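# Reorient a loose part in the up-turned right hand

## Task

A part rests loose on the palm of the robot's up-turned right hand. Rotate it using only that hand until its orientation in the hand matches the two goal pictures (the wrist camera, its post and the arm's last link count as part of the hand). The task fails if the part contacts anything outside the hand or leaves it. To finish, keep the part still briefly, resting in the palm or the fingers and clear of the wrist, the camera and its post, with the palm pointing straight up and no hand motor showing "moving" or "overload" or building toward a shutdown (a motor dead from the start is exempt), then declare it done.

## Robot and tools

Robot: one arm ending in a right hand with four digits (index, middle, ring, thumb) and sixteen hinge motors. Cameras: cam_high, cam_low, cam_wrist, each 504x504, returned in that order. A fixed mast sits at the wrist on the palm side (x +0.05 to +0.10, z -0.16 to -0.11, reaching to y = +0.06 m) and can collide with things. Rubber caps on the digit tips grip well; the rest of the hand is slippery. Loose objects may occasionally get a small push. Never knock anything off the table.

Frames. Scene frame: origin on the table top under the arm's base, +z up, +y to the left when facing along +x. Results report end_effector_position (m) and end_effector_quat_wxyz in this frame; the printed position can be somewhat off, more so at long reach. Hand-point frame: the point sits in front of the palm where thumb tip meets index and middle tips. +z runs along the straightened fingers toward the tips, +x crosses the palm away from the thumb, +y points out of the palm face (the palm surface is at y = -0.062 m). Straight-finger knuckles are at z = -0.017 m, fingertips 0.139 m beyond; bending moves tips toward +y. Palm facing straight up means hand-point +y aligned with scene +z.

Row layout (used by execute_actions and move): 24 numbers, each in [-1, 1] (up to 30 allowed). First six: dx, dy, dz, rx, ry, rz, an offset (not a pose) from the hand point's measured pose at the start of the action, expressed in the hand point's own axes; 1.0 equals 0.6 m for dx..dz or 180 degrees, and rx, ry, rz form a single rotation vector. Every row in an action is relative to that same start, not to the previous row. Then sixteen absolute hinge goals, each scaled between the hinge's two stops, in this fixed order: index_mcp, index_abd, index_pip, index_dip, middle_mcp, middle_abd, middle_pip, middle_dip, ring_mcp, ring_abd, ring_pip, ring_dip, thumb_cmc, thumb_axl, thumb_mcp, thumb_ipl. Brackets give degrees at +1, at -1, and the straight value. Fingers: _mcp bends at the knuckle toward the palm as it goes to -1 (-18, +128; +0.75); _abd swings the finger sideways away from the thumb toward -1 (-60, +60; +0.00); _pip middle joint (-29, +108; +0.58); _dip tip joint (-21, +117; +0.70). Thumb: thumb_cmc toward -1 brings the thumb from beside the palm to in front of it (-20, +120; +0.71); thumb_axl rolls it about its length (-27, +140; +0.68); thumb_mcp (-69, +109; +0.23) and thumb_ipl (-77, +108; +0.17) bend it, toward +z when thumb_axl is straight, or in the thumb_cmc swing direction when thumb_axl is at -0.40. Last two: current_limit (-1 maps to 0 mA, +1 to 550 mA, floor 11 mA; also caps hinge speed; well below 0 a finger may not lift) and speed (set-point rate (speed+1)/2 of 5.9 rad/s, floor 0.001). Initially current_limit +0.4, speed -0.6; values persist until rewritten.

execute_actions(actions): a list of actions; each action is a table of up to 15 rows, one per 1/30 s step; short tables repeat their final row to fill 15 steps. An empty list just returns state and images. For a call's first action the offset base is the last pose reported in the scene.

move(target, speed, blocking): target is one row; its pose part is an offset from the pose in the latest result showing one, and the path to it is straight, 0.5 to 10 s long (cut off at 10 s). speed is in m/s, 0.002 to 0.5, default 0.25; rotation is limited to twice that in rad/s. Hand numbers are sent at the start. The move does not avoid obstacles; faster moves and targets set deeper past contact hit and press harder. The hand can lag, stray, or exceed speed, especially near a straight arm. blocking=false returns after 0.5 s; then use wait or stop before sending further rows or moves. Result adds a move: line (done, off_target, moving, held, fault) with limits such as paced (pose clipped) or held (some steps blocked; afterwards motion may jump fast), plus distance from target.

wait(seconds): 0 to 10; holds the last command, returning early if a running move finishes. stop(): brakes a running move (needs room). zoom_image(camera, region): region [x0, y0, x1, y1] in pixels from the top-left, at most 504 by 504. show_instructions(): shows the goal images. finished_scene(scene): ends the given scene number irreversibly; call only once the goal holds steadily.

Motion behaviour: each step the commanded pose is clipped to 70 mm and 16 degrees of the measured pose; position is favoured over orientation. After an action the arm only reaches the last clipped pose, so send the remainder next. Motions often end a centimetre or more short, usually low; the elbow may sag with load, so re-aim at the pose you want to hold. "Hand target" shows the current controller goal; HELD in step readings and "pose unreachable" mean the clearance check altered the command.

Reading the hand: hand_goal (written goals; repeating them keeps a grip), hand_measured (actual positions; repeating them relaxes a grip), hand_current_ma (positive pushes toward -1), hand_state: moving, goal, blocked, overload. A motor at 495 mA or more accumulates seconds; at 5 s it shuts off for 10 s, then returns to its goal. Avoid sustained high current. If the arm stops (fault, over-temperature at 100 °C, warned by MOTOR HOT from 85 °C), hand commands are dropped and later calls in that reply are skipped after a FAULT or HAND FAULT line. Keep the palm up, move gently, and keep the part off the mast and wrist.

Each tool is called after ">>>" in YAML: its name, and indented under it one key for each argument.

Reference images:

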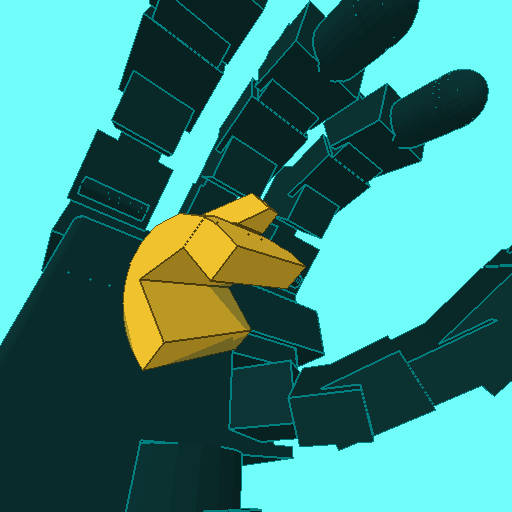

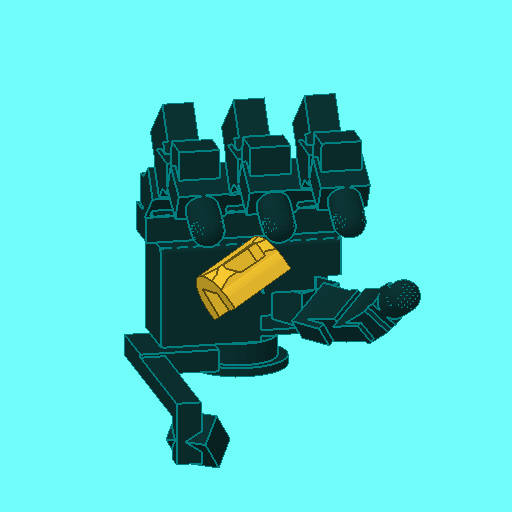

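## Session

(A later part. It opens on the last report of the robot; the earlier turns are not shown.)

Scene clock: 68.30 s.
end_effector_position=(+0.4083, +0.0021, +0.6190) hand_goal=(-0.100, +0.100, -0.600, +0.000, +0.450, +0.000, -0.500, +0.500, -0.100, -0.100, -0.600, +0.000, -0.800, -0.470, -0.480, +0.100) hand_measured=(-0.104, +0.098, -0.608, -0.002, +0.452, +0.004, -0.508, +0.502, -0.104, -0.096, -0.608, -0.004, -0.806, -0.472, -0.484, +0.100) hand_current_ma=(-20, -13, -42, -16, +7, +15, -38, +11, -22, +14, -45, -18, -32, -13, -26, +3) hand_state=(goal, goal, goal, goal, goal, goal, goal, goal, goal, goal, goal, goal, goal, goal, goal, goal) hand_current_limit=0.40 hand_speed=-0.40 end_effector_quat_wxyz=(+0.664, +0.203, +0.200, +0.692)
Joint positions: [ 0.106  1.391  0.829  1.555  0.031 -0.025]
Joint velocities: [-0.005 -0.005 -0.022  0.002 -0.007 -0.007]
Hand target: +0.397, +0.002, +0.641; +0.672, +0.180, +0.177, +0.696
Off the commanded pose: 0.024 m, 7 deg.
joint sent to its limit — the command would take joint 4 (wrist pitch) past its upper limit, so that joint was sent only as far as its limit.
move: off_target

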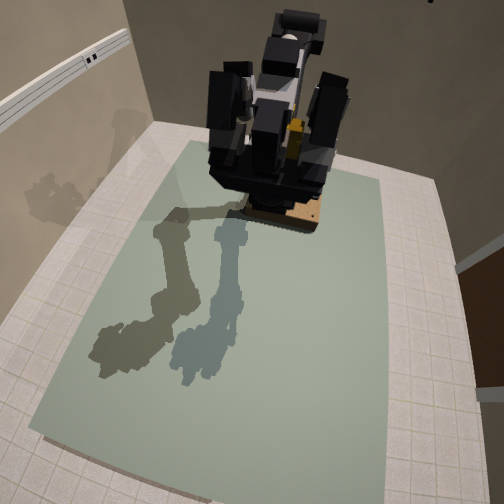

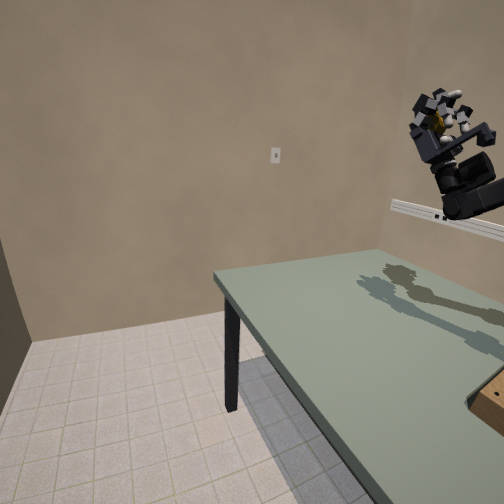

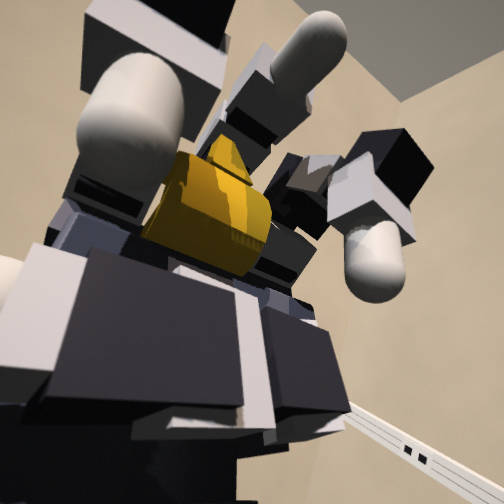

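Nudge with the middle finger, capping above.

>>> execute_actions:
  actions:
    - [[0,0.02,0.03,-0.02,0,0,-0.1,0.1,-0.6,0,0.27,0,-0.5,0.2,-0.1,-0.1,-0.6,0,-0.8,-0.47,-0.48,0.1,0.4,0]]
    - [[0,0.02,0.03,-0.02,0,0,-0.1,0.1,-0.6,0,0.5,0,-0.6,0.2,-0.1,-0.1,-0.6,0,-0.8,-0.47,-0.48,0.1,0.4,0]]

>>> zoom_image:
  camera: "cam_low"
  region: [390, 70, 504, 184]

Scene clock: 70.83 s.
end_effector_position=(+0.4059, +0.0022, +0.6350) hand_goal=(-0.100, +0.100, -0.600, +0.000, +0.500, +0.000, -0.600, +0.200, -0.100, -0.100, -0.600, +0.000, -0.800, -0.470, -0.480, +0.100) hand_measured=(-0.104, +0.098, -0.608, -0.002, +0.498, +0.004, -0.600, +0.202, -0.104, -0.096, -0.608, -0.004, -0.806, -0.472, -0.484, +0.100) hand_current_ma=(-23, -12, -41, -16, -13, +14, -1, +11, -26, +14, -44, -17, -33, -17, -26, +3) hand_state=(goal, goal, goal, goal, goal, goal, goal, goal, goal, goal, goal, goal, goal, goal, goal, goal) hand_current_limit=0.40 hand_speed=0.00 end_effector_quat_wxyz=(+0.667, +0.189, +0.186, +0.696)
Joint positions: [ 0.106  1.391  0.871  1.555  0.029 -0.025]
Joint velocities: [-0.015 -0.005 -0.017 -0.022  0.022 -0.11 ]
Hand target: +0.406, +0.002, +0.648; +0.672, +0.175, +0.171, +0.699
Off the commanded pose: 0.014 m, 2 deg.
Step readings (end_effector_position; steps 1 to 15: 1st action; 16 to 30: 2nd action):
0: (+0.4083, +0.0021, +0.6190)
1: (+0.4083, +0.0021, +0.6194)
2: (+0.4081, +0.0022, +0.6203)
4: (+0.4078, +0.0021, +0.6231)
8: (+0.4072, +0.0021, +0.6269)
15: (+0.4072, +0.0021, +0.6269)
16: (+0.4071, +0.0022, +0.6275)
17: (+0.4070, +0.0022, +0.6286)
19: (+0.4065, +0.0022, +0.6312)
23: (+0.4059, +0.0022, +0.6349)
30: end_effector_position above

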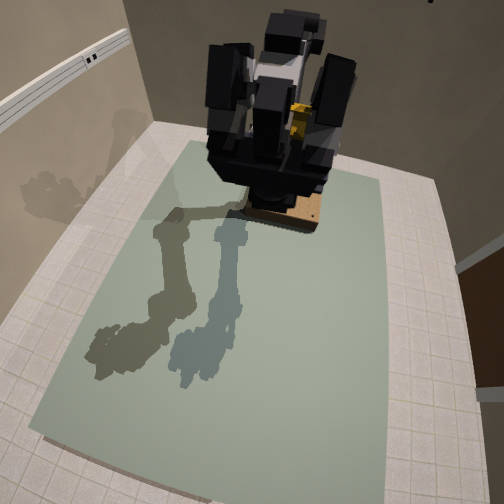

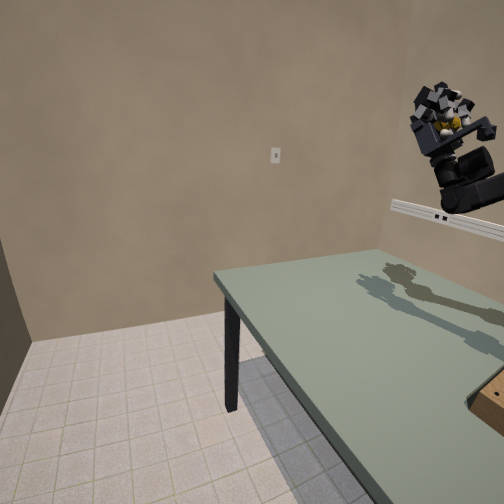

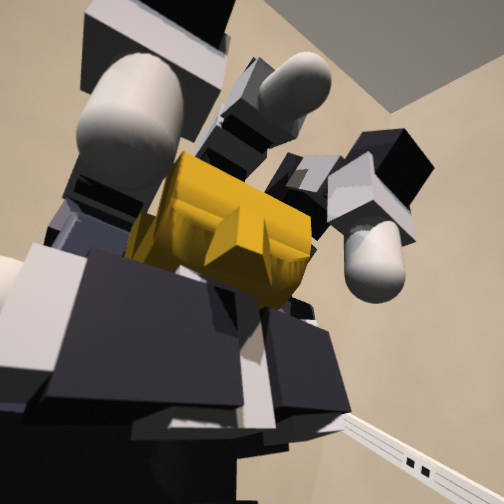

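Region (390, 70, 504, 184) of cam_low's 504x504 image, scaled by 4.421, with more detail than that image has.

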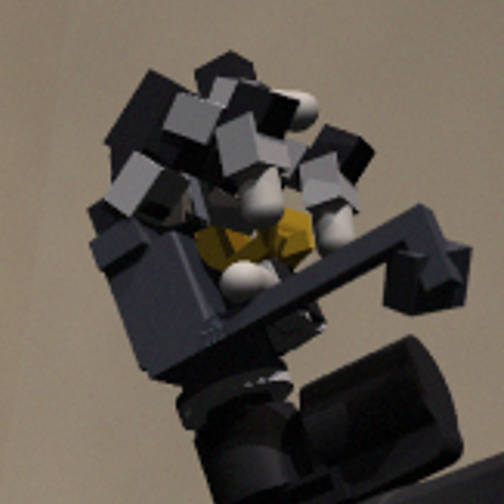

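>>> move:
  target: [0,-0.25,-0.11,0.26,0,0,-0.1,0.1,-0.3,0.2,0,0,0,0.4,-0.1,-0.1,-0.3,0.2,-0.8,-0.47,-0.48,0.1,0.4,-0.5]
  speed: 0.2

>>> zoom_image:
  camera: "cam_low"
  region: [370, 110, 500, 240]

Scene clock: 74.40 s.
end_effector_position=(+0.5056, +0.0060, +0.4953) hand_goal=(-0.100, +0.100, -0.300, +0.200, +0.000, +0.000, +0.000, +0.400, -0.100, -0.100, -0.300, +0.200, -0.800, -0.470, -0.480, +0.100) hand_measured=(-0.102, +0.098, -0.306, +0.196, +0.002, +0.004, -0.004, +0.396, -0.102, -0.098, -0.308, +0.196, -0.806, -0.472, -0.484, +0.100) hand_current_ma=(-6, -12, -37, -19, +9, +14, -22, -18, -6, +13, -40, -21, -33, -17, -26, +3) hand_state=(goal, goal, goal, goal, goal, goal, goal, goal, goal, goal, goal, goal, goal, goal, goal, goal) hand_current_limit=0.40 hand_speed=-0.50 end_effector_quat_wxyz=(+0.536, +0.441, +0.449, +0.562)
Joint positions: [0.106 1.224 0.667 0.766 0.04  0.003]
Joint velocities: [-0.005 -0.005  0.012 -0.012  0.007  0.022]
Hand target: +0.501, +0.009, +0.502; +0.534, +0.439, +0.446, +0.569
Off the commanded pose: 0.008 m, 1 deg.
move: done

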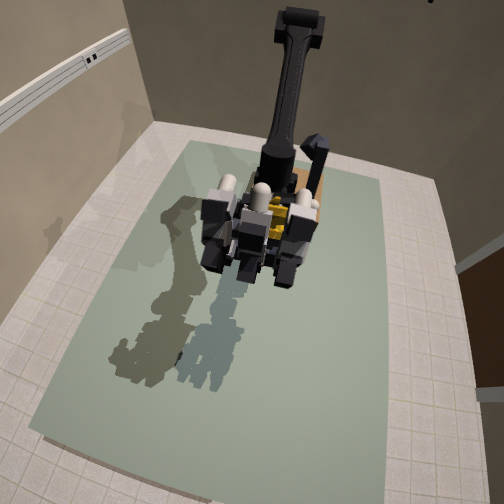

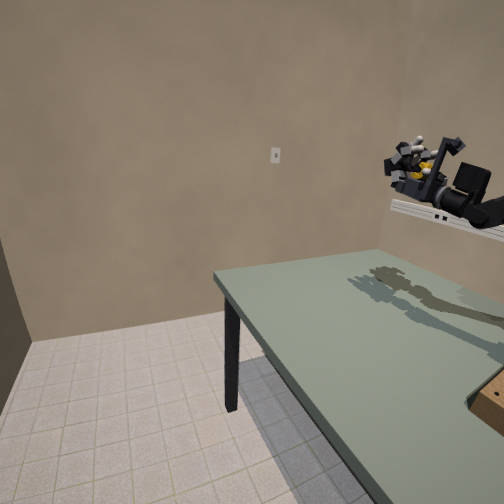

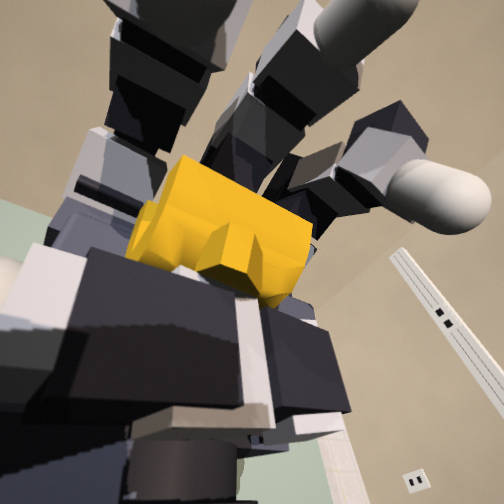

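Region (370, 110, 500, 240) of cam_low's 504x504 image, scaled by 3.877, with more detail than that image has.

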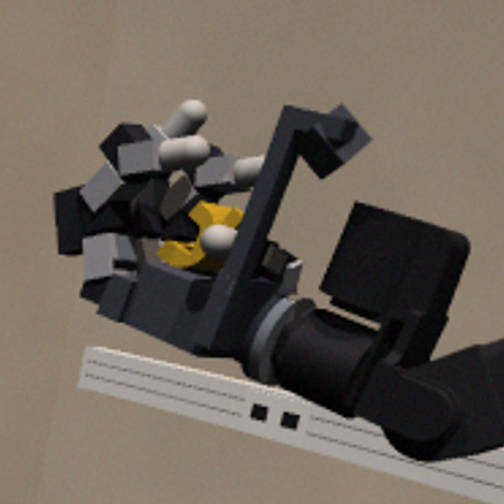

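>>> execute_actions:
  actions:
    - [[0,0.015,0,0,0,0,-0.1,0.1,-0.3,0.2,-0.15,0,0.1,0.4,-0.1,-0.1,-0.3,0.2,-0.7,-0.8,-0.4,0.8,0.4,-0.4]]
    - [[0,0.02,0,0,0,0,-0.1,0.1,-0.3,0.2,-0.2,0,0.1,0.4,-0.1,-0.1,-0.3,0.2,-0.55,-1,-0.3,0.8,0.4,-0.4]]

>>> zoom_image:
  camera: "cam_low"
  region: [370, 110, 500, 240]

Scene clock: 77.53 s.
end_effector_position=(+0.5080, +0.0061, +0.4904) hand_goal=(-0.100, +0.100, -0.300, +0.200, -0.200, +0.000, +0.100, +0.400, -0.100, -0.100, -0.300, +0.200, -0.550, -1.000, -0.300, +0.800) hand_measured=(-0.100, +0.098, -0.306, +0.196, -0.194, +0.004, +0.096, +0.396, -0.100, -0.098, -0.308, +0.196, -0.570, -0.778, -0.308, +0.750) hand_current_ma=(-3, -12, -35, -19, +36, +14, -20, -17, -3, +13, -38, -21, -15, +67, -45, -65) hand_state=(goal, goal, goal, goal, goal, goal, goal, goal, goal, goal, goal, goal, moving, moving, moving, moving) hand_current_limit=0.40 hand_speed=-0.40 end_effector_quat_wxyz=(+0.528, +0.451, +0.460, +0.554)
Joint positions: [0.106 1.21  0.667 0.715 0.04  0.003]
Joint velocities: [-0.015 -0.005 -0.007 -0.007  0.007  0.051]
Hand target: +0.505, +0.006, +0.504; +0.532, +0.446, +0.454, +0.558
Off the commanded pose: 0.014 m, 1 deg.
Step readings (end_effector_position; steps 1 to 15: 1st action; 16 to 30: 2nd action):
0: (+0.5054, +0.0059, +0.4957)
1: (+0.5058, +0.0059, +0.4951)
2: (+0.5062, +0.0060, +0.4943)
4: (+0.5070, +0.0060, +0.4929)
8: (+0.5073, +0.0061, +0.4924)
15: (+0.5074, +0.0061, +0.4923)
16: (+0.5077, +0.0061, +0.4916)
17: (+0.5081, +0.0061, +0.4908)
19: (+0.5085, +0.0062, +0.4898)
23: (+0.5080, +0.0061, +0.4904)
30: end_effector_position above

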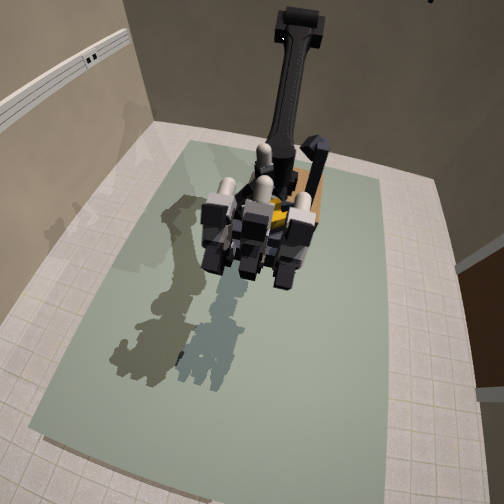

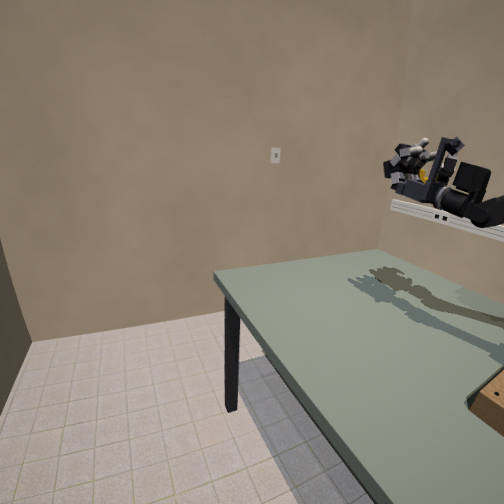

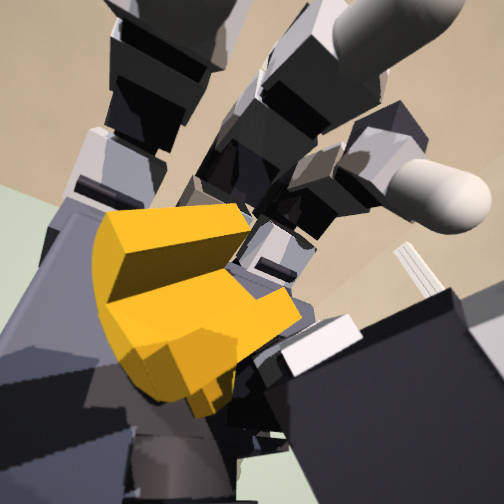

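Region (370, 110, 500, 240) of cam_low's 504x504 image, scaled by 3.877, with more detail than that image has.

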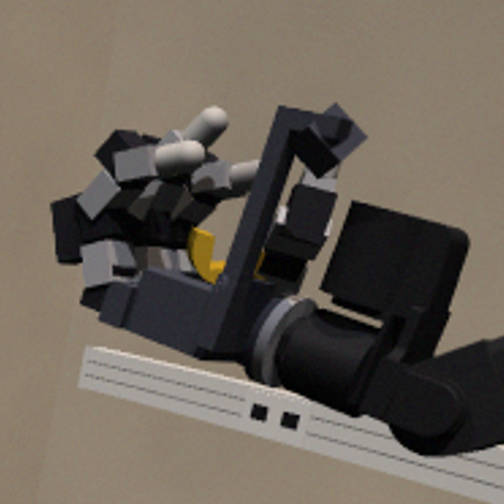

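>>> execute_actions:
  actions:
    - [[0,0.01,0,0.02,0,0,0.3,0.1,0.2,0.4,0.3,0,0.3,0.4,0.3,-0.1,0.2,0.4,-0.3,-0.6,0.2,0.2,0.4,-0.3]]
    - [[0,0.01,0,0.015,0,0,0.3,0.1,0.2,0.4,0.3,0,0.3,0.4,0.3,-0.1,0.2,0.4,-0.3,-0.6,0.2,0.2,0.4,-0.3]]

>>> zoom_image:
  camera: "cam_high"
  region: [190, 150, 340, 300]

Scene clock: 79.87 s.
end_effector_position=(+0.5091, +0.0063, +0.4739) hand_goal=(+0.300, +0.100, +0.200, +0.400, +0.300, +0.000, +0.300, +0.400, +0.300, -0.100, +0.200, +0.400, -0.300, -0.600, +0.200, +0.200) hand_measured=(+0.308, +0.098, +0.200, +0.398, +0.310, +0.004, +0.300, +0.398, +0.310, -0.098, +0.200, +0.398, -0.298, -0.602, +0.200, +0.202) hand_current_ma=(+48, -12, -4, -13, +51, +14, -1, -13, +53, +13, -4, -14, +15, -15, -1, +21) hand_state=(goal, goal, goal, goal, goal, goal, goal, goal, goal, goal, goal, goal, goal, goal, goal, goal) hand_current_limit=0.40 hand_speed=-0.30 end_effector_quat_wxyz=(+0.494, +0.488, +0.501, +0.516)
Joint positions: [0.106 1.131 0.665 0.486 0.04  0.003]
Joint velocities: [-0.005 -0.015 -0.012  0.002  0.081 -0.007]
Hand target: +0.507, +0.006, +0.490; +0.499, +0.483, +0.494, +0.523
Off the commanded pose: 0.016 m, 1 deg.
Step readings (end_effector_position; steps 1 to 15: 1st action; 16 to 30: 2nd action):
0: (+0.5080, +0.0061, +0.4904)
1: (+0.5089, +0.0062, +0.4884)
2: (+0.5101, +0.0063, +0.4851)
4: (+0.5102, +0.0063, +0.4820)
8: (+0.5076, +0.0061, +0.4849)
15: (+0.5078, +0.0061, +0.4842)
16: (+0.5085, +0.0062, +0.4821)
17: (+0.5091, +0.0062, +0.4792)
19: (+0.5097, +0.0063, +0.4747)
23: (+0.5091, +0.0063, +0.4741)
30: end_effector_position above

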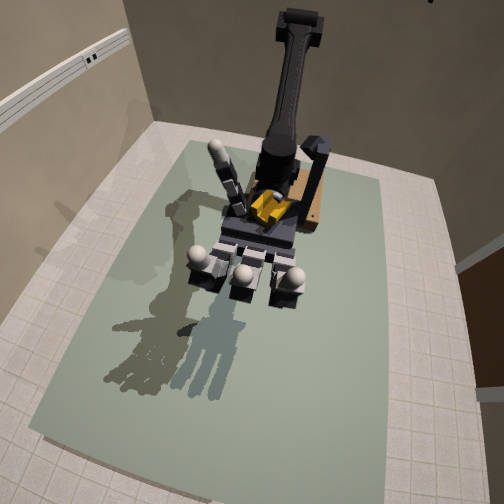

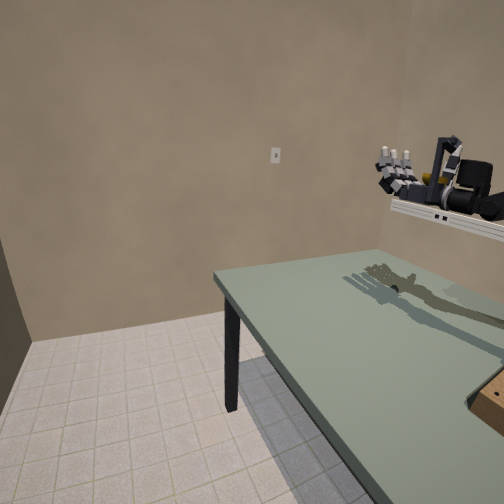

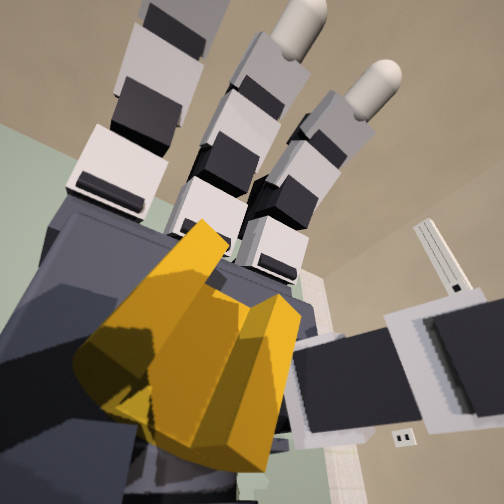

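Region (190, 150, 340, 300) of cam_high's 504x504 image, scaled by 3.360, with more detail than that image has.

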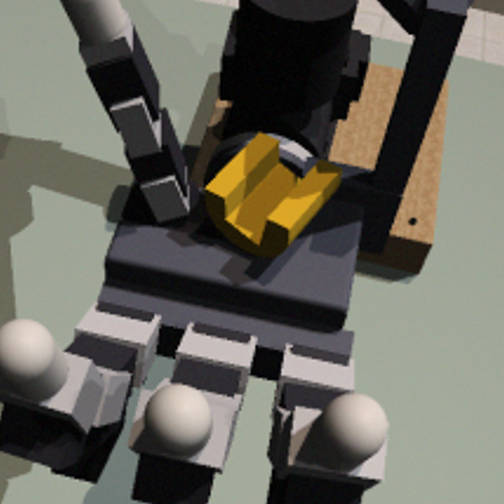

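>>> execute_actions:
  actions:
    - [[0,0.025,0,-0.005,0,0,0.3,0.1,0.2,0.4,-0.1,-0.2,-0.5,-0.1,0.3,-0.1,0.2,0.4,-0.3,-0.6,0.2,0.2,0.4,-0.2]]
    - [[0,0.025,0,-0.01,0,0,0.3,0.1,0.2,0.4,-0.4,-0.2,-0.5,-0.1,0.3,-0.1,0.2,0.4,-0.3,-0.6,0.2,0.2,0.4,-0.4]]

>>> zoom_image:
  camera: "cam_high"
  region: [190, 150, 340, 300]

Scene clock: 82.40 s.
end_effector_position=(+0.5099, +0.0063, +0.4717) hand_goal=(+0.300, +0.100, +0.200, +0.400, -0.400, -0.200, -0.500, -0.100, +0.300, -0.100, +0.200, +0.400, -0.300, -0.600, +0.200, +0.200) hand_measured=(+0.308, +0.098, +0.200, +0.398, -0.374, -0.198, -0.494, -0.098, +0.310, -0.098, +0.200, +0.398, -0.298, -0.602, +0.200, +0.202) hand_current_ma=(+48, -12, -4, -13, +143, +11, +28, +14, +53, +13, -4, -14, +15, -15, -1, +21) hand_state=(goal, goal, goal, goal, blocked, goal, goal, goal, goal, goal, goal, goal, goal, goal, goal, goal) hand_current_limit=0.40 hand_speed=-0.40 end_effector_quat_wxyz=(+0.492, +0.490, +0.504, +0.513)
Joint positions: [0.106 1.131 0.665 0.477 0.04  0.003]
Joint velocities: [-0.005 -0.005 -0.002  0.007 -0.037  0.022]
Hand target: +0.509, +0.006, +0.487; +0.500, +0.482, +0.496, +0.521
Off the commanded pose: 0.015 m, 2 deg.
Step readings (end_effector_position; steps 1 to 15: 1st action; 16 to 30: 2nd action):
0: (+0.5091, +0.0063, +0.4739)
1: (+0.5092, +0.0063, +0.4736)
2: (+0.5094, +0.0063, +0.4729)
4: (+0.5098, +0.0063, +0.4720)
8: (+0.5099, +0.0063, +0.4717)
15: (+0.5099, +0.0063, +0.4717)
16: (+0.5099, +0.0063, +0.4717)
17: (+0.5099, +0.0063, +0.4717)
19: (+0.5099, +0.0063, +0.4717)
23: (+0.5099, +0.0063, +0.4717)
30: end_effector_position above

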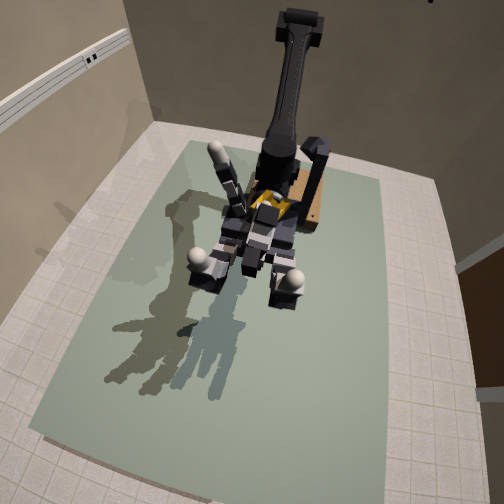

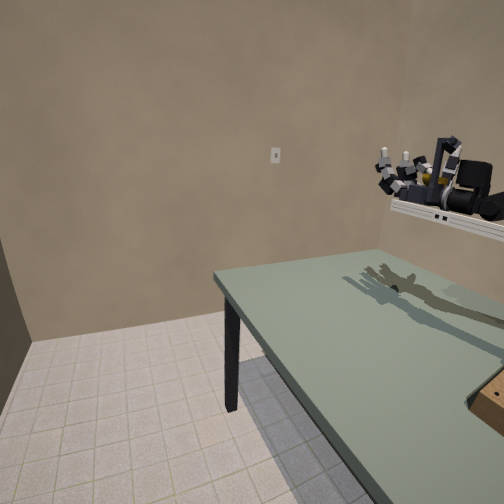

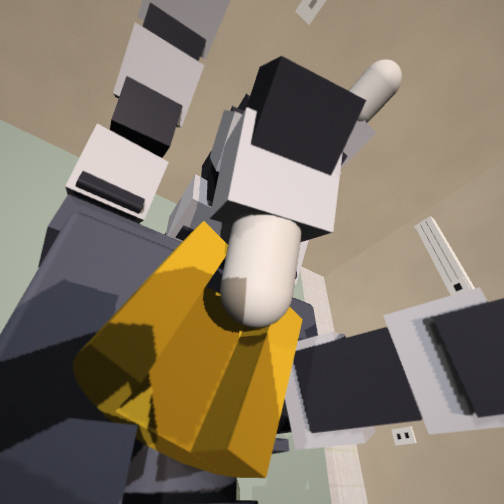

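Region (190, 150, 340, 300) of cam_high's 504x504 image, scaled by 3.360, with more detail than that image has.

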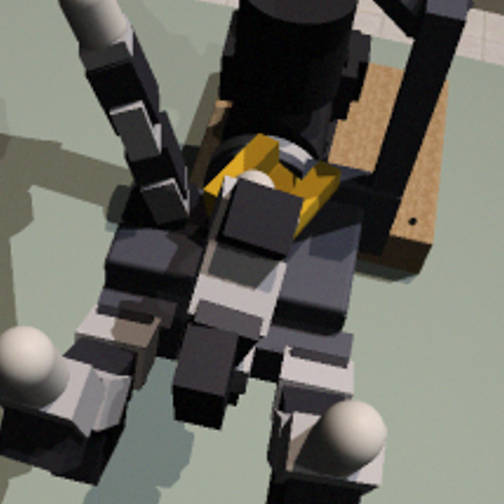

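>>> execute_actions:
  actions:
    - [[0,0.025,0,-0.01,0,0,0.3,0.1,0.2,0.4,-0.38,0.1,-0.55,-0.35,0.3,-0.1,0.2,0.4,-0.3,-0.6,0.2,0.2,0.4,-0.5]]
    - [[0,0.025,0,-0.01,0,0,0.3,0.1,0.2,0.4,-0.3,0.45,-0.7,-0.5,0.3,-0.1,0.2,0.4,-0.3,-0.6,0.2,0.2,0.4,-0.5]]

>>> zoom_image:
  camera: "cam_high"
  region: [190, 150, 340, 300]

Scene clock: 88.07 s.
end_effector_position=(+0.5099, +0.0063, +0.4717) hand_goal=(+0.300, +0.100, +0.200, +0.400, -0.300, +0.450, -0.700, -0.500, +0.300, -0.100, +0.200, +0.400, -0.300, -0.600, +0.200, +0.200) hand_measured=(+0.308, +0.098, +0.200, +0.398, -0.262, +0.426, -0.562, -0.456, +0.310, -0.098, +0.200, +0.398, -0.298, -0.602, +0.200, +0.202) hand_current_ma=(+48, -12, -4, -13, +203, -108, +385, +234, +53, +13, -4, -14, +15, -15, -1, +21) hand_state=(goal, goal, goal, goal, blocked, blocked, blocked, blocked, goal, goal, goal, goal, goal, goal, goal, goal) hand_current_limit=0.40 hand_speed=-0.50 end_effector_quat_wxyz=(+0.492, +0.490, +0.504, +0.513)
Joint positions: [0.106 1.131 0.665 0.477 0.04  0.003]
Joint velocities: [-0.015 -0.015  0.017  0.012 -0.022 -0.007]
Hand target: +0.509, +0.006, +0.487; +0.500, +0.482, +0.496, +0.521
Off the commanded pose: 0.015 m, 2 deg.
Step readings (end_effector_position; steps 1 to 15: 1st action; 16 to 30: 2nd action):
0: (+0.5099, +0.0063, +0.4717)
1: (+0.5099, +0.0063, +0.4717)
2: (+0.5099, +0.0063, +0.4717)
4: (+0.5099, +0.0063, +0.4717)
8: (+0.5099, +0.0063, +0.4717)
15: (+0.5099, +0.0063, +0.4717)
16: (+0.5099, +0.0063, +0.4717)
17: (+0.5099, +0.0063, +0.4717)
19: (+0.5099, +0.0063, +0.4717)
23: (+0.5099, +0.0063, +0.4717)
30: end_effector_position above

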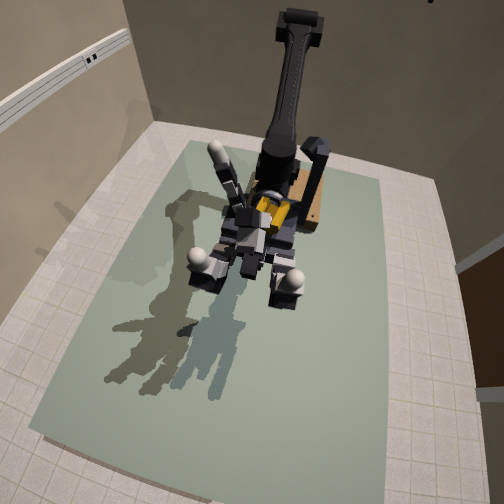

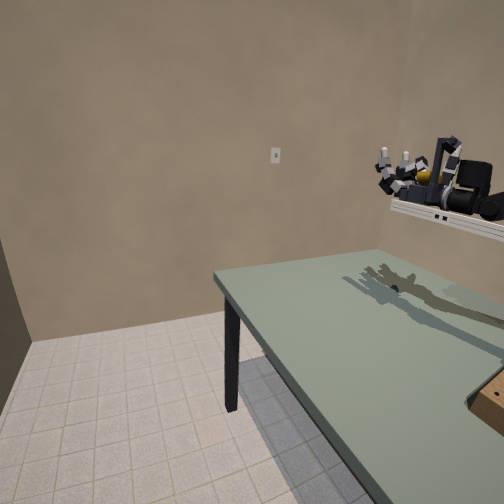

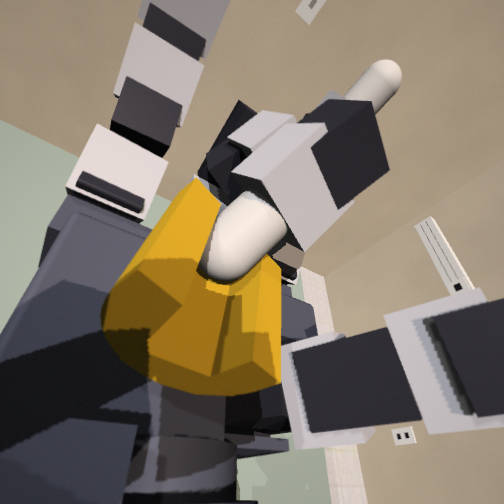

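Region (190, 150, 340, 300) of cam_high's 504x504 image, scaled by 3.360, with more detail than that image has.

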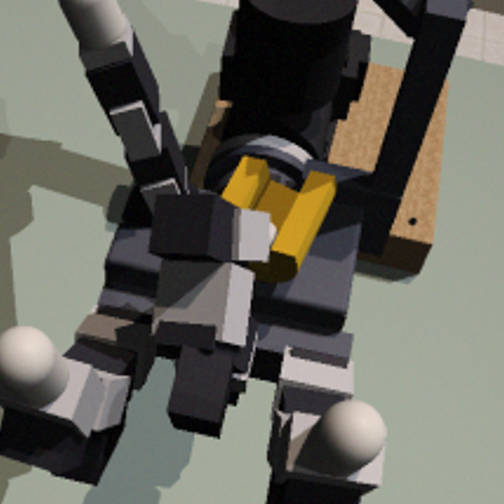

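>>> execute_actions:
  actions:
    - [[0,0.025,0,-0.01,0,0,0.3,0.1,0.2,0.4,-0.15,0.5,-0.72,-0.5,-0.2,0.1,-0.5,-0.1,0.3,-0.6,0.2,0.2,0.4,-0.2]]
    - [[0,0.025,0,-0.01,0,0,0.3,0.1,0.2,0.4,-0.15,0.5,-0.72,-0.5,-0.45,0.1,-0.55,-0.15,0.3,-0.6,0.2,0.2,0.4,-0.4]]
    - [[0,0.025,0,-0.01,0,0,0.3,0.1,0.2,0.4,-0.15,0.5,-0.72,-0.5,-0.48,-0.7,-0.62,-0.2,0.3,-0.6,0.2,0.2,0.4,-0.4]]

>>> zoom_image:
  camera: "cam_high"
  region: [190, 150, 340, 300]

Scene clock: 91.30 s.
end_effector_position=(+0.5099, +0.0064, +0.4717) hand_goal=(+0.300, +0.100, +0.200, +0.400, -0.150, +0.500, -0.720, -0.500, -0.480, -0.700, -0.620, -0.200, +0.300, -0.600, +0.200, +0.200) hand_measured=(+0.308, +0.098, +0.200, +0.398, -0.130, +0.476, -0.658, -0.472, -0.258, -0.570, -0.490, -0.158, +0.310, -0.602, +0.204, +0.202) hand_current_ma=(+48, -11, -4, -13, +107, -109, +313, +159, +342, +74, +385, +209, +52, -15, +24, +17) hand_state=(goal, goal, goal, goal, blocked, moving, blocked, moving, moving, moving, blocked, moving, goal, goal, goal, goal) hand_current_limit=0.40 hand_speed=-0.40 end_effector_quat_wxyz=(+0.492, +0.490, +0.504, +0.513)
Joint positions: [0.106 1.131 0.665 0.477 0.04  0.003]
Joint velocities: [-0.005 -0.005 -0.007 -0.012  0.037 -0.022]
Hand target: +0.509, +0.006, +0.487; +0.500, +0.482, +0.496, +0.521
Off the commanded pose: 0.015 m, 2 deg.
Step readings (end_effector_position; steps 1 to 15: 1st action; 16 to 30: 2nd action; 31 to 45: 3rd action):
0: (+0.5099, +0.0063, +0.4717)
1: (+0.5099, +0.0064, +0.4717)
2: (+0.5099, +0.0064, +0.4717)
4: (+0.5099, +0.0064, +0.4717)
8: (+0.5099, +0.0064, +0.4717)
15: (+0.5099, +0.0064, +0.4717)
16: (+0.5099, +0.0064, +0.4717)
17: (+0.5099, +0.0064, +0.4717)
19: (+0.5099, +0.0064, +0.4717)
23: (+0.5099, +0.0064, +0.4717)
30: (+0.5099, +0.0064, +0.4717)
31: (+0.5099, +0.0064, +0.4717)
32: (+0.5099, +0.0064, +0.4717)
34: (+0.5099, +0.0064, +0.4717)
38: (+0.5099, +0.0064, +0.4717)
45: end_effector_position above

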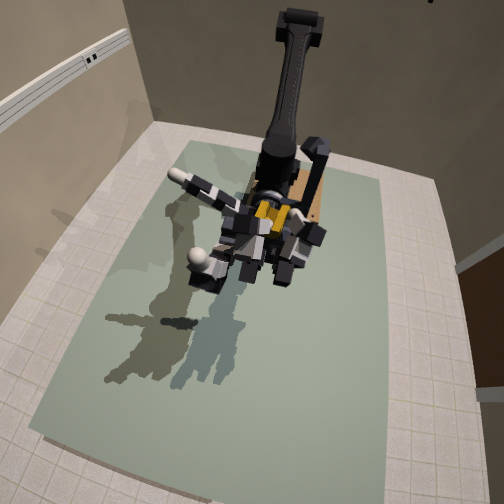

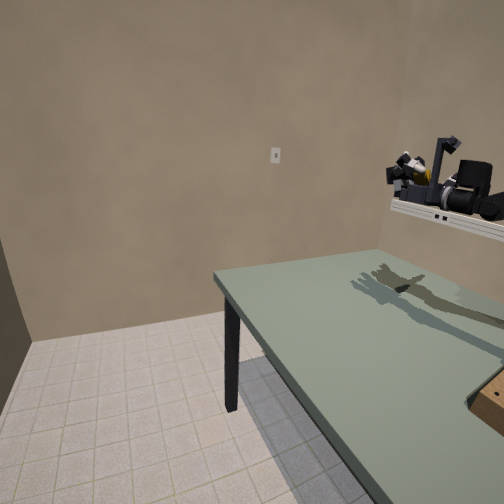

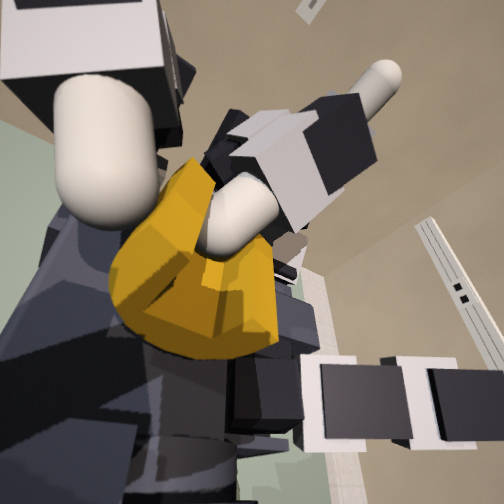

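Region (190, 150, 340, 300) of cam_high's 504x504 image, scaled by 3.360, with more detail than that image has.

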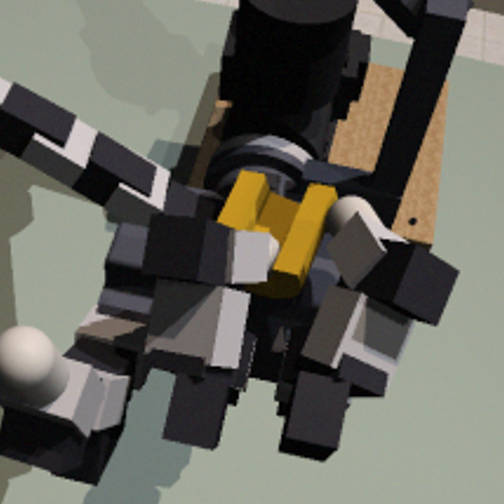

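Ease the middle's press so it can pivot.

>>> execute_actions:
  actions:
    - [[0,0.025,0,-0.01,0,0,0.3,0.1,0.2,0.4,-0.08,0.35,-0.68,-0.55,-0.4,-0.8,-0.7,-0.2,0.3,-0.6,0.2,0.2,0.4,-0.5]]
    - [[0,0.025,0,-0.01,0,0,0.3,0.1,0.2,0.4,-0.08,0.35,-0.68,-0.55,-0.4,-0.8,-0.8,-0.2,0.3,-0.6,0.2,0.2,0.4,-0.5]]

>>> zoom_image:
  camera: "cam_high"
  region: [190, 150, 340, 300]

Scene clock: 93.40 s.
end_effector_position=(+0.5099, +0.0064, +0.4717) hand_goal=(+0.300, +0.100, +0.200, +0.400, -0.080, +0.350, -0.680, -0.550, -0.400, -0.800, -0.800, -0.200, +0.300, -0.600, +0.200, +0.200) hand_measured=(+0.308, +0.098, +0.200, +0.398, -0.098, +0.318, -0.646, -0.506, -0.324, -0.800, -0.538, -0.188, +0.310, -0.602, +0.204, +0.202) hand_current_ma=(+48, -11, -4, -13, -97, -143, +170, +236, +385, -2, +385, +64, +52, -15, +24, +17) hand_state=(goal, goal, goal, goal, goal, blocked, blocked, blocked, blocked, goal, blocked, goal, goal, goal, goal, goal) hand_current_limit=0.40 hand_speed=-0.50 end_effector_quat_wxyz=(+0.492, +0.490, +0.504, +0.513)
Joint positions: [0.106 1.131 0.665 0.477 0.04  0.003]
Joint velocities: [ 0.005 -0.005 -0.017  0.002 -0.037 -0.007]
Hand target: +0.509, +0.006, +0.487; +0.500, +0.482, +0.496, +0.521
Off the commanded pose: 0.015 m, 2 deg.
Step readings (end_effector_position; steps 1 to 15: 1st action; 16 to 30: 2nd action):
0: (+0.5099, +0.0064, +0.4717)
1: (+0.5099, +0.0064, +0.4717)
2: (+0.5099, +0.0064, +0.4717)
4: (+0.5099, +0.0064, +0.4717)
8: (+0.5099, +0.0064, +0.4717)
15: (+0.5099, +0.0064, +0.4717)
16: (+0.5099, +0.0064, +0.4717)
17: (+0.5099, +0.0064, +0.4717)
19: (+0.5099, +0.0064, +0.4717)
23: (+0.5099, +0.0064, +0.4717)
30: end_effector_position above

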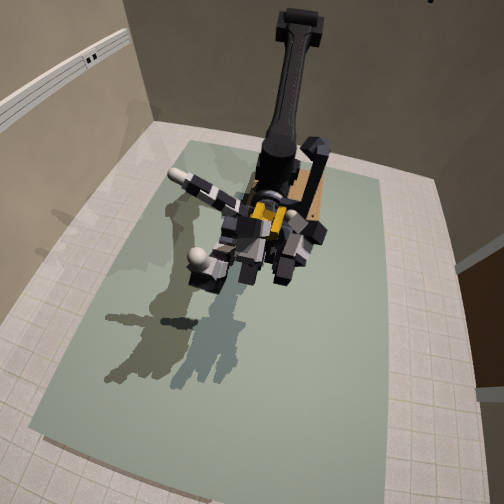

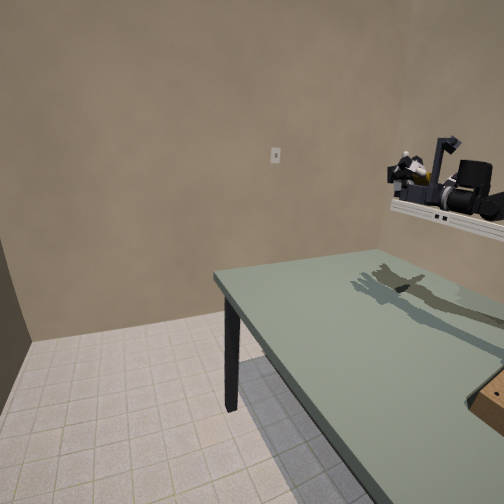

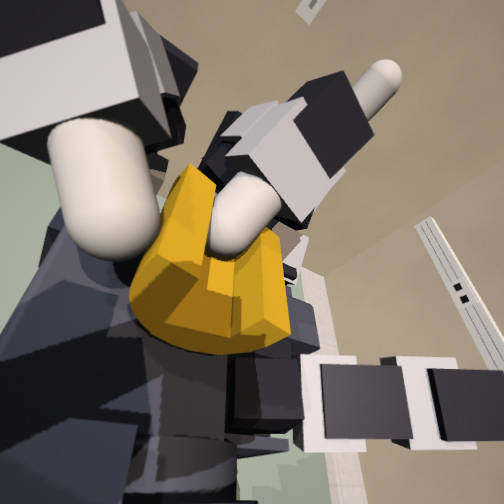

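Region (190, 150, 340, 300) of cam_high's 504x504 image, scaled by 3.360, with more detail than that image has.

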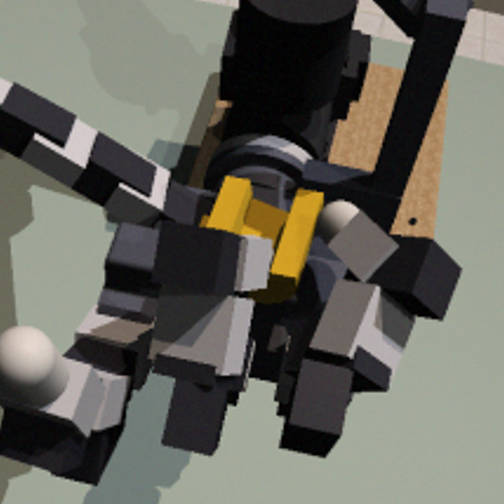

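>>> execute_actions:
  actions:
    - [[0,0.025,0,-0.01,0,0,0.3,0.1,0.2,0.4,0.15,0.2,-0.7,-0.55,-0.35,-0.8,-0.35,0.05,0.3,-0.6,0.2,0.2,0.4,-0.4]]
    - [[0,0.025,0,-0.01,0,0,0.3,0.1,0.2,0.4,0.15,0.2,-0.98,-0.55,-0.5,-0.8,-0.35,0.05,0.3,-0.6,0.2,0.2,0.4,-0.4]]
    - [[0,0.025,0,-0.01,0,0,0.3,0.1,0.2,0.4,0.12,0.4,-0.98,-0.55,-0.45,-0.9,-0.8,0.05,0.3,-0.6,0.2,0.2,0.4,-0.4]]

>>> zoom_image:
  camera: "cam_high"
  region: [190, 150, 340, 300]

Scene clock: 97.53 s.
end_effector_position=(+0.5099, +0.0064, +0.4717) hand_goal=(+0.300, +0.100, +0.200, +0.400, +0.120, +0.400, -0.980, -0.550, -0.450, -0.900, -0.800, +0.050, +0.300, -0.600, +0.200, +0.200) hand_measured=(+0.308, +0.098, +0.200, +0.398, +0.176, +0.314, -0.864, -0.546, -0.450, -0.902, -0.738, +0.056, +0.310, -0.602, +0.204, +0.202) hand_current_ma=(+48, -11, -4, -13, +295, -384, +385, +21, +5, -7, +312, +34, +52, -15, +24, +17) hand_state=(goal, goal, goal, goal, blocked, blocked, blocked, goal, goal, goal, blocked, goal, goal, goal, goal, goal) hand_current_limit=0.40 hand_speed=-0.40 end_effector_quat_wxyz=(+0.492, +0.490, +0.504, +0.513)
Joint positions: [0.106 1.131 0.665 0.477 0.04  0.003]
Joint velocities: [-0.005 -0.005  0.002 -0.022 -0.007 -0.051]
Hand target: +0.509, +0.006, +0.487; +0.500, +0.482, +0.496, +0.521
Off the commanded pose: 0.015 m, 2 deg.
Step readings (end_effector_position; steps 1 to 15: 1st action; 16 to 30: 2nd action; 31 to 45: 3rd action):
0: (+0.5099, +0.0064, +0.4717)
1: (+0.5099, +0.0064, +0.4717)
2: (+0.5099, +0.0064, +0.4717)
4: (+0.5099, +0.0064, +0.4717)
8: (+0.5099, +0.0064, +0.4717)
15: (+0.5099, +0.0064, +0.4717)
16: (+0.5099, +0.0064, +0.4717)
17: (+0.5099, +0.0064, +0.4717)
19: (+0.5099, +0.0064, +0.4717)
23: (+0.5099, +0.0064, +0.4717)
30: (+0.5099, +0.0064, +0.4717)
31: (+0.5099, +0.0064, +0.4717)
32: (+0.5099, +0.0064, +0.4717)
34: (+0.5099, +0.0064, +0.4717)
38: (+0.5099, +0.0064, +0.4717)
45: end_effector_position above

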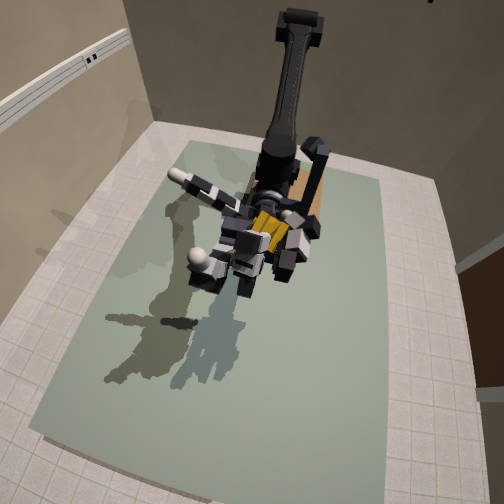

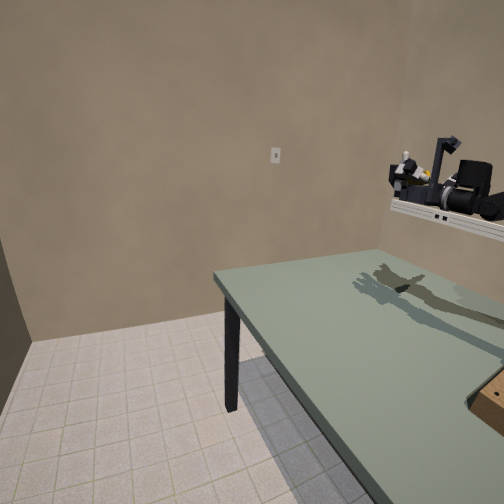

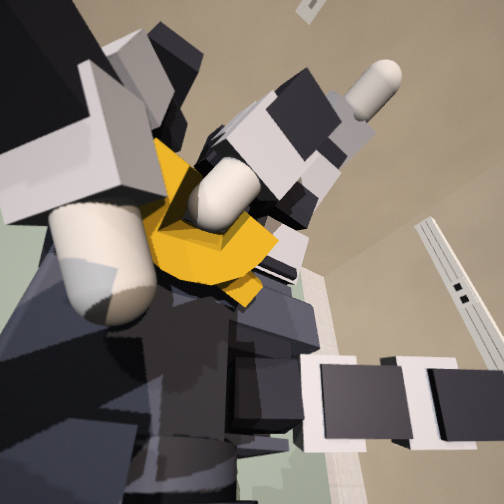

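Region (190, 150, 340, 300) of cam_high's 504x504 image, scaled by 3.360, with more detail than that image has.

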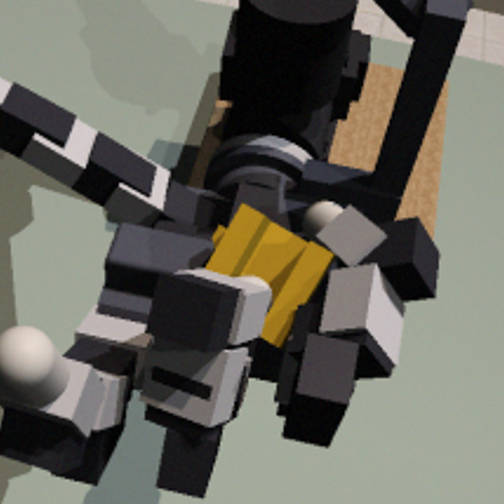

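>>> execute_actions:
  actions:
    - [[0,0.025,0,-0.01,0,0,-0.1,0.3,-0.45,-0.1,0.2,0.1,-0.2,0,-0.4,-0.9,-0.3,0.1,0.3,-0.6,0.2,0.2,0.4,-0.2]]
    - [[0,0.025,0,-0.01,0,0,-0.45,0.5,-0.55,-0.15,0.2,0,0.3,0.4,0.1,-0.5,-0.1,0.3,0.3,-0.6,0.2,0.2,0.4,-0.2]]

>>> zoom_image:
  camera: "cam_high"
  region: [190, 150, 340, 300]

Scene clock: 99.87 s.
end_effector_position=(+0.5099, +0.0064, +0.4717) hand_goal=(-0.450, +0.500, -0.550, -0.150, +0.200, +0.000, +0.300, +0.400, +0.100, -0.500, -0.100, +0.300, +0.300, -0.600, +0.200, +0.200) hand_measured=(-0.448, +0.498, -0.550, -0.148, +0.208, +0.004, +0.296, +0.398, +0.102, -0.506, -0.102, +0.296, +0.310, -0.602, +0.204, +0.202) hand_current_ma=(+7, -8, +0, +12, +44, +14, -1, -13, +33, -30, -13, -18, +52, -15, +24, +17) hand_state=(goal, goal, goal, goal, goal, goal, moving, goal, moving, goal, goal, goal, goal, goal, goal, goal) hand_current_limit=0.40 hand_speed=-0.20 end_effector_quat_wxyz=(+0.492, +0.490, +0.504, +0.513)
Joint positions: [0.106 1.131 0.665 0.477 0.04  0.003]
Joint velocities: [-0.005  0.005 -0.002  0.002 -0.037 -0.037]
Hand target: +0.509, +0.006, +0.487; +0.500, +0.482, +0.496, +0.521
Off the commanded pose: 0.015 m, 2 deg.
Step readings (end_effector_position; steps 1 to 15: 1st action; 16 to 30: 2nd action):
0: (+0.5099, +0.0064, +0.4717)
1: (+0.5099, +0.0064, +0.4717)
2: (+0.5099, +0.0064, +0.4717)
4: (+0.5099, +0.0064, +0.4717)
8: (+0.5099, +0.0064, +0.4717)
15: (+0.5099, +0.0064, +0.4717)
16: (+0.5099, +0.0064, +0.4717)
17: (+0.5099, +0.0064, +0.4717)
19: (+0.5099, +0.0064, +0.4717)
23: (+0.5099, +0.0064, +0.4717)
30: end_effector_position above

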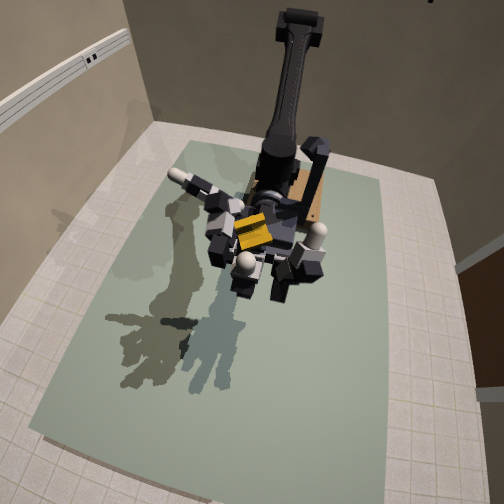

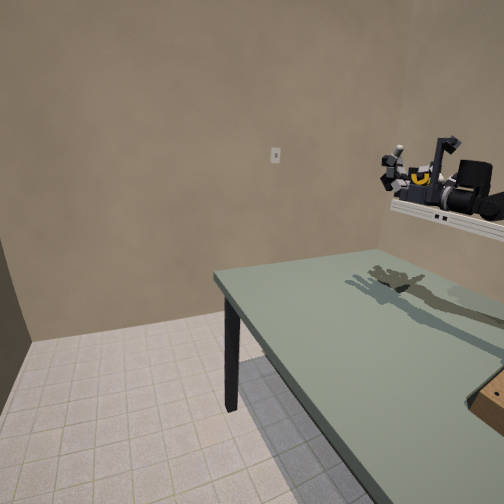

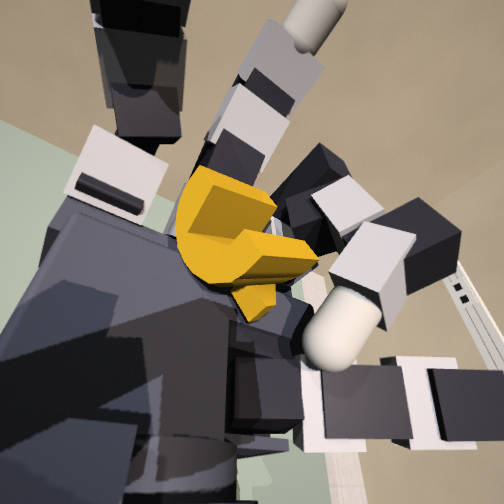

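Region (190, 150, 340, 300) of cam_high's 504x504 image, scaled by 3.360, with more detail than that image has.

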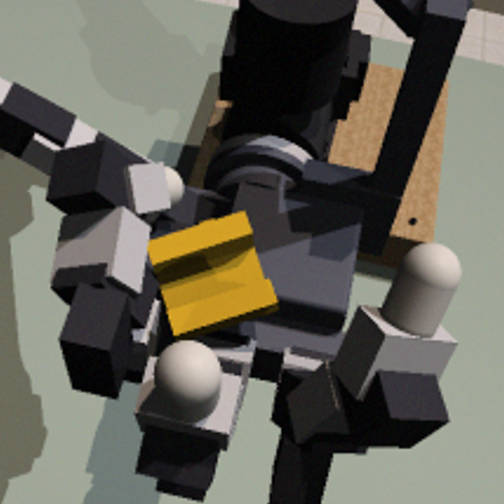

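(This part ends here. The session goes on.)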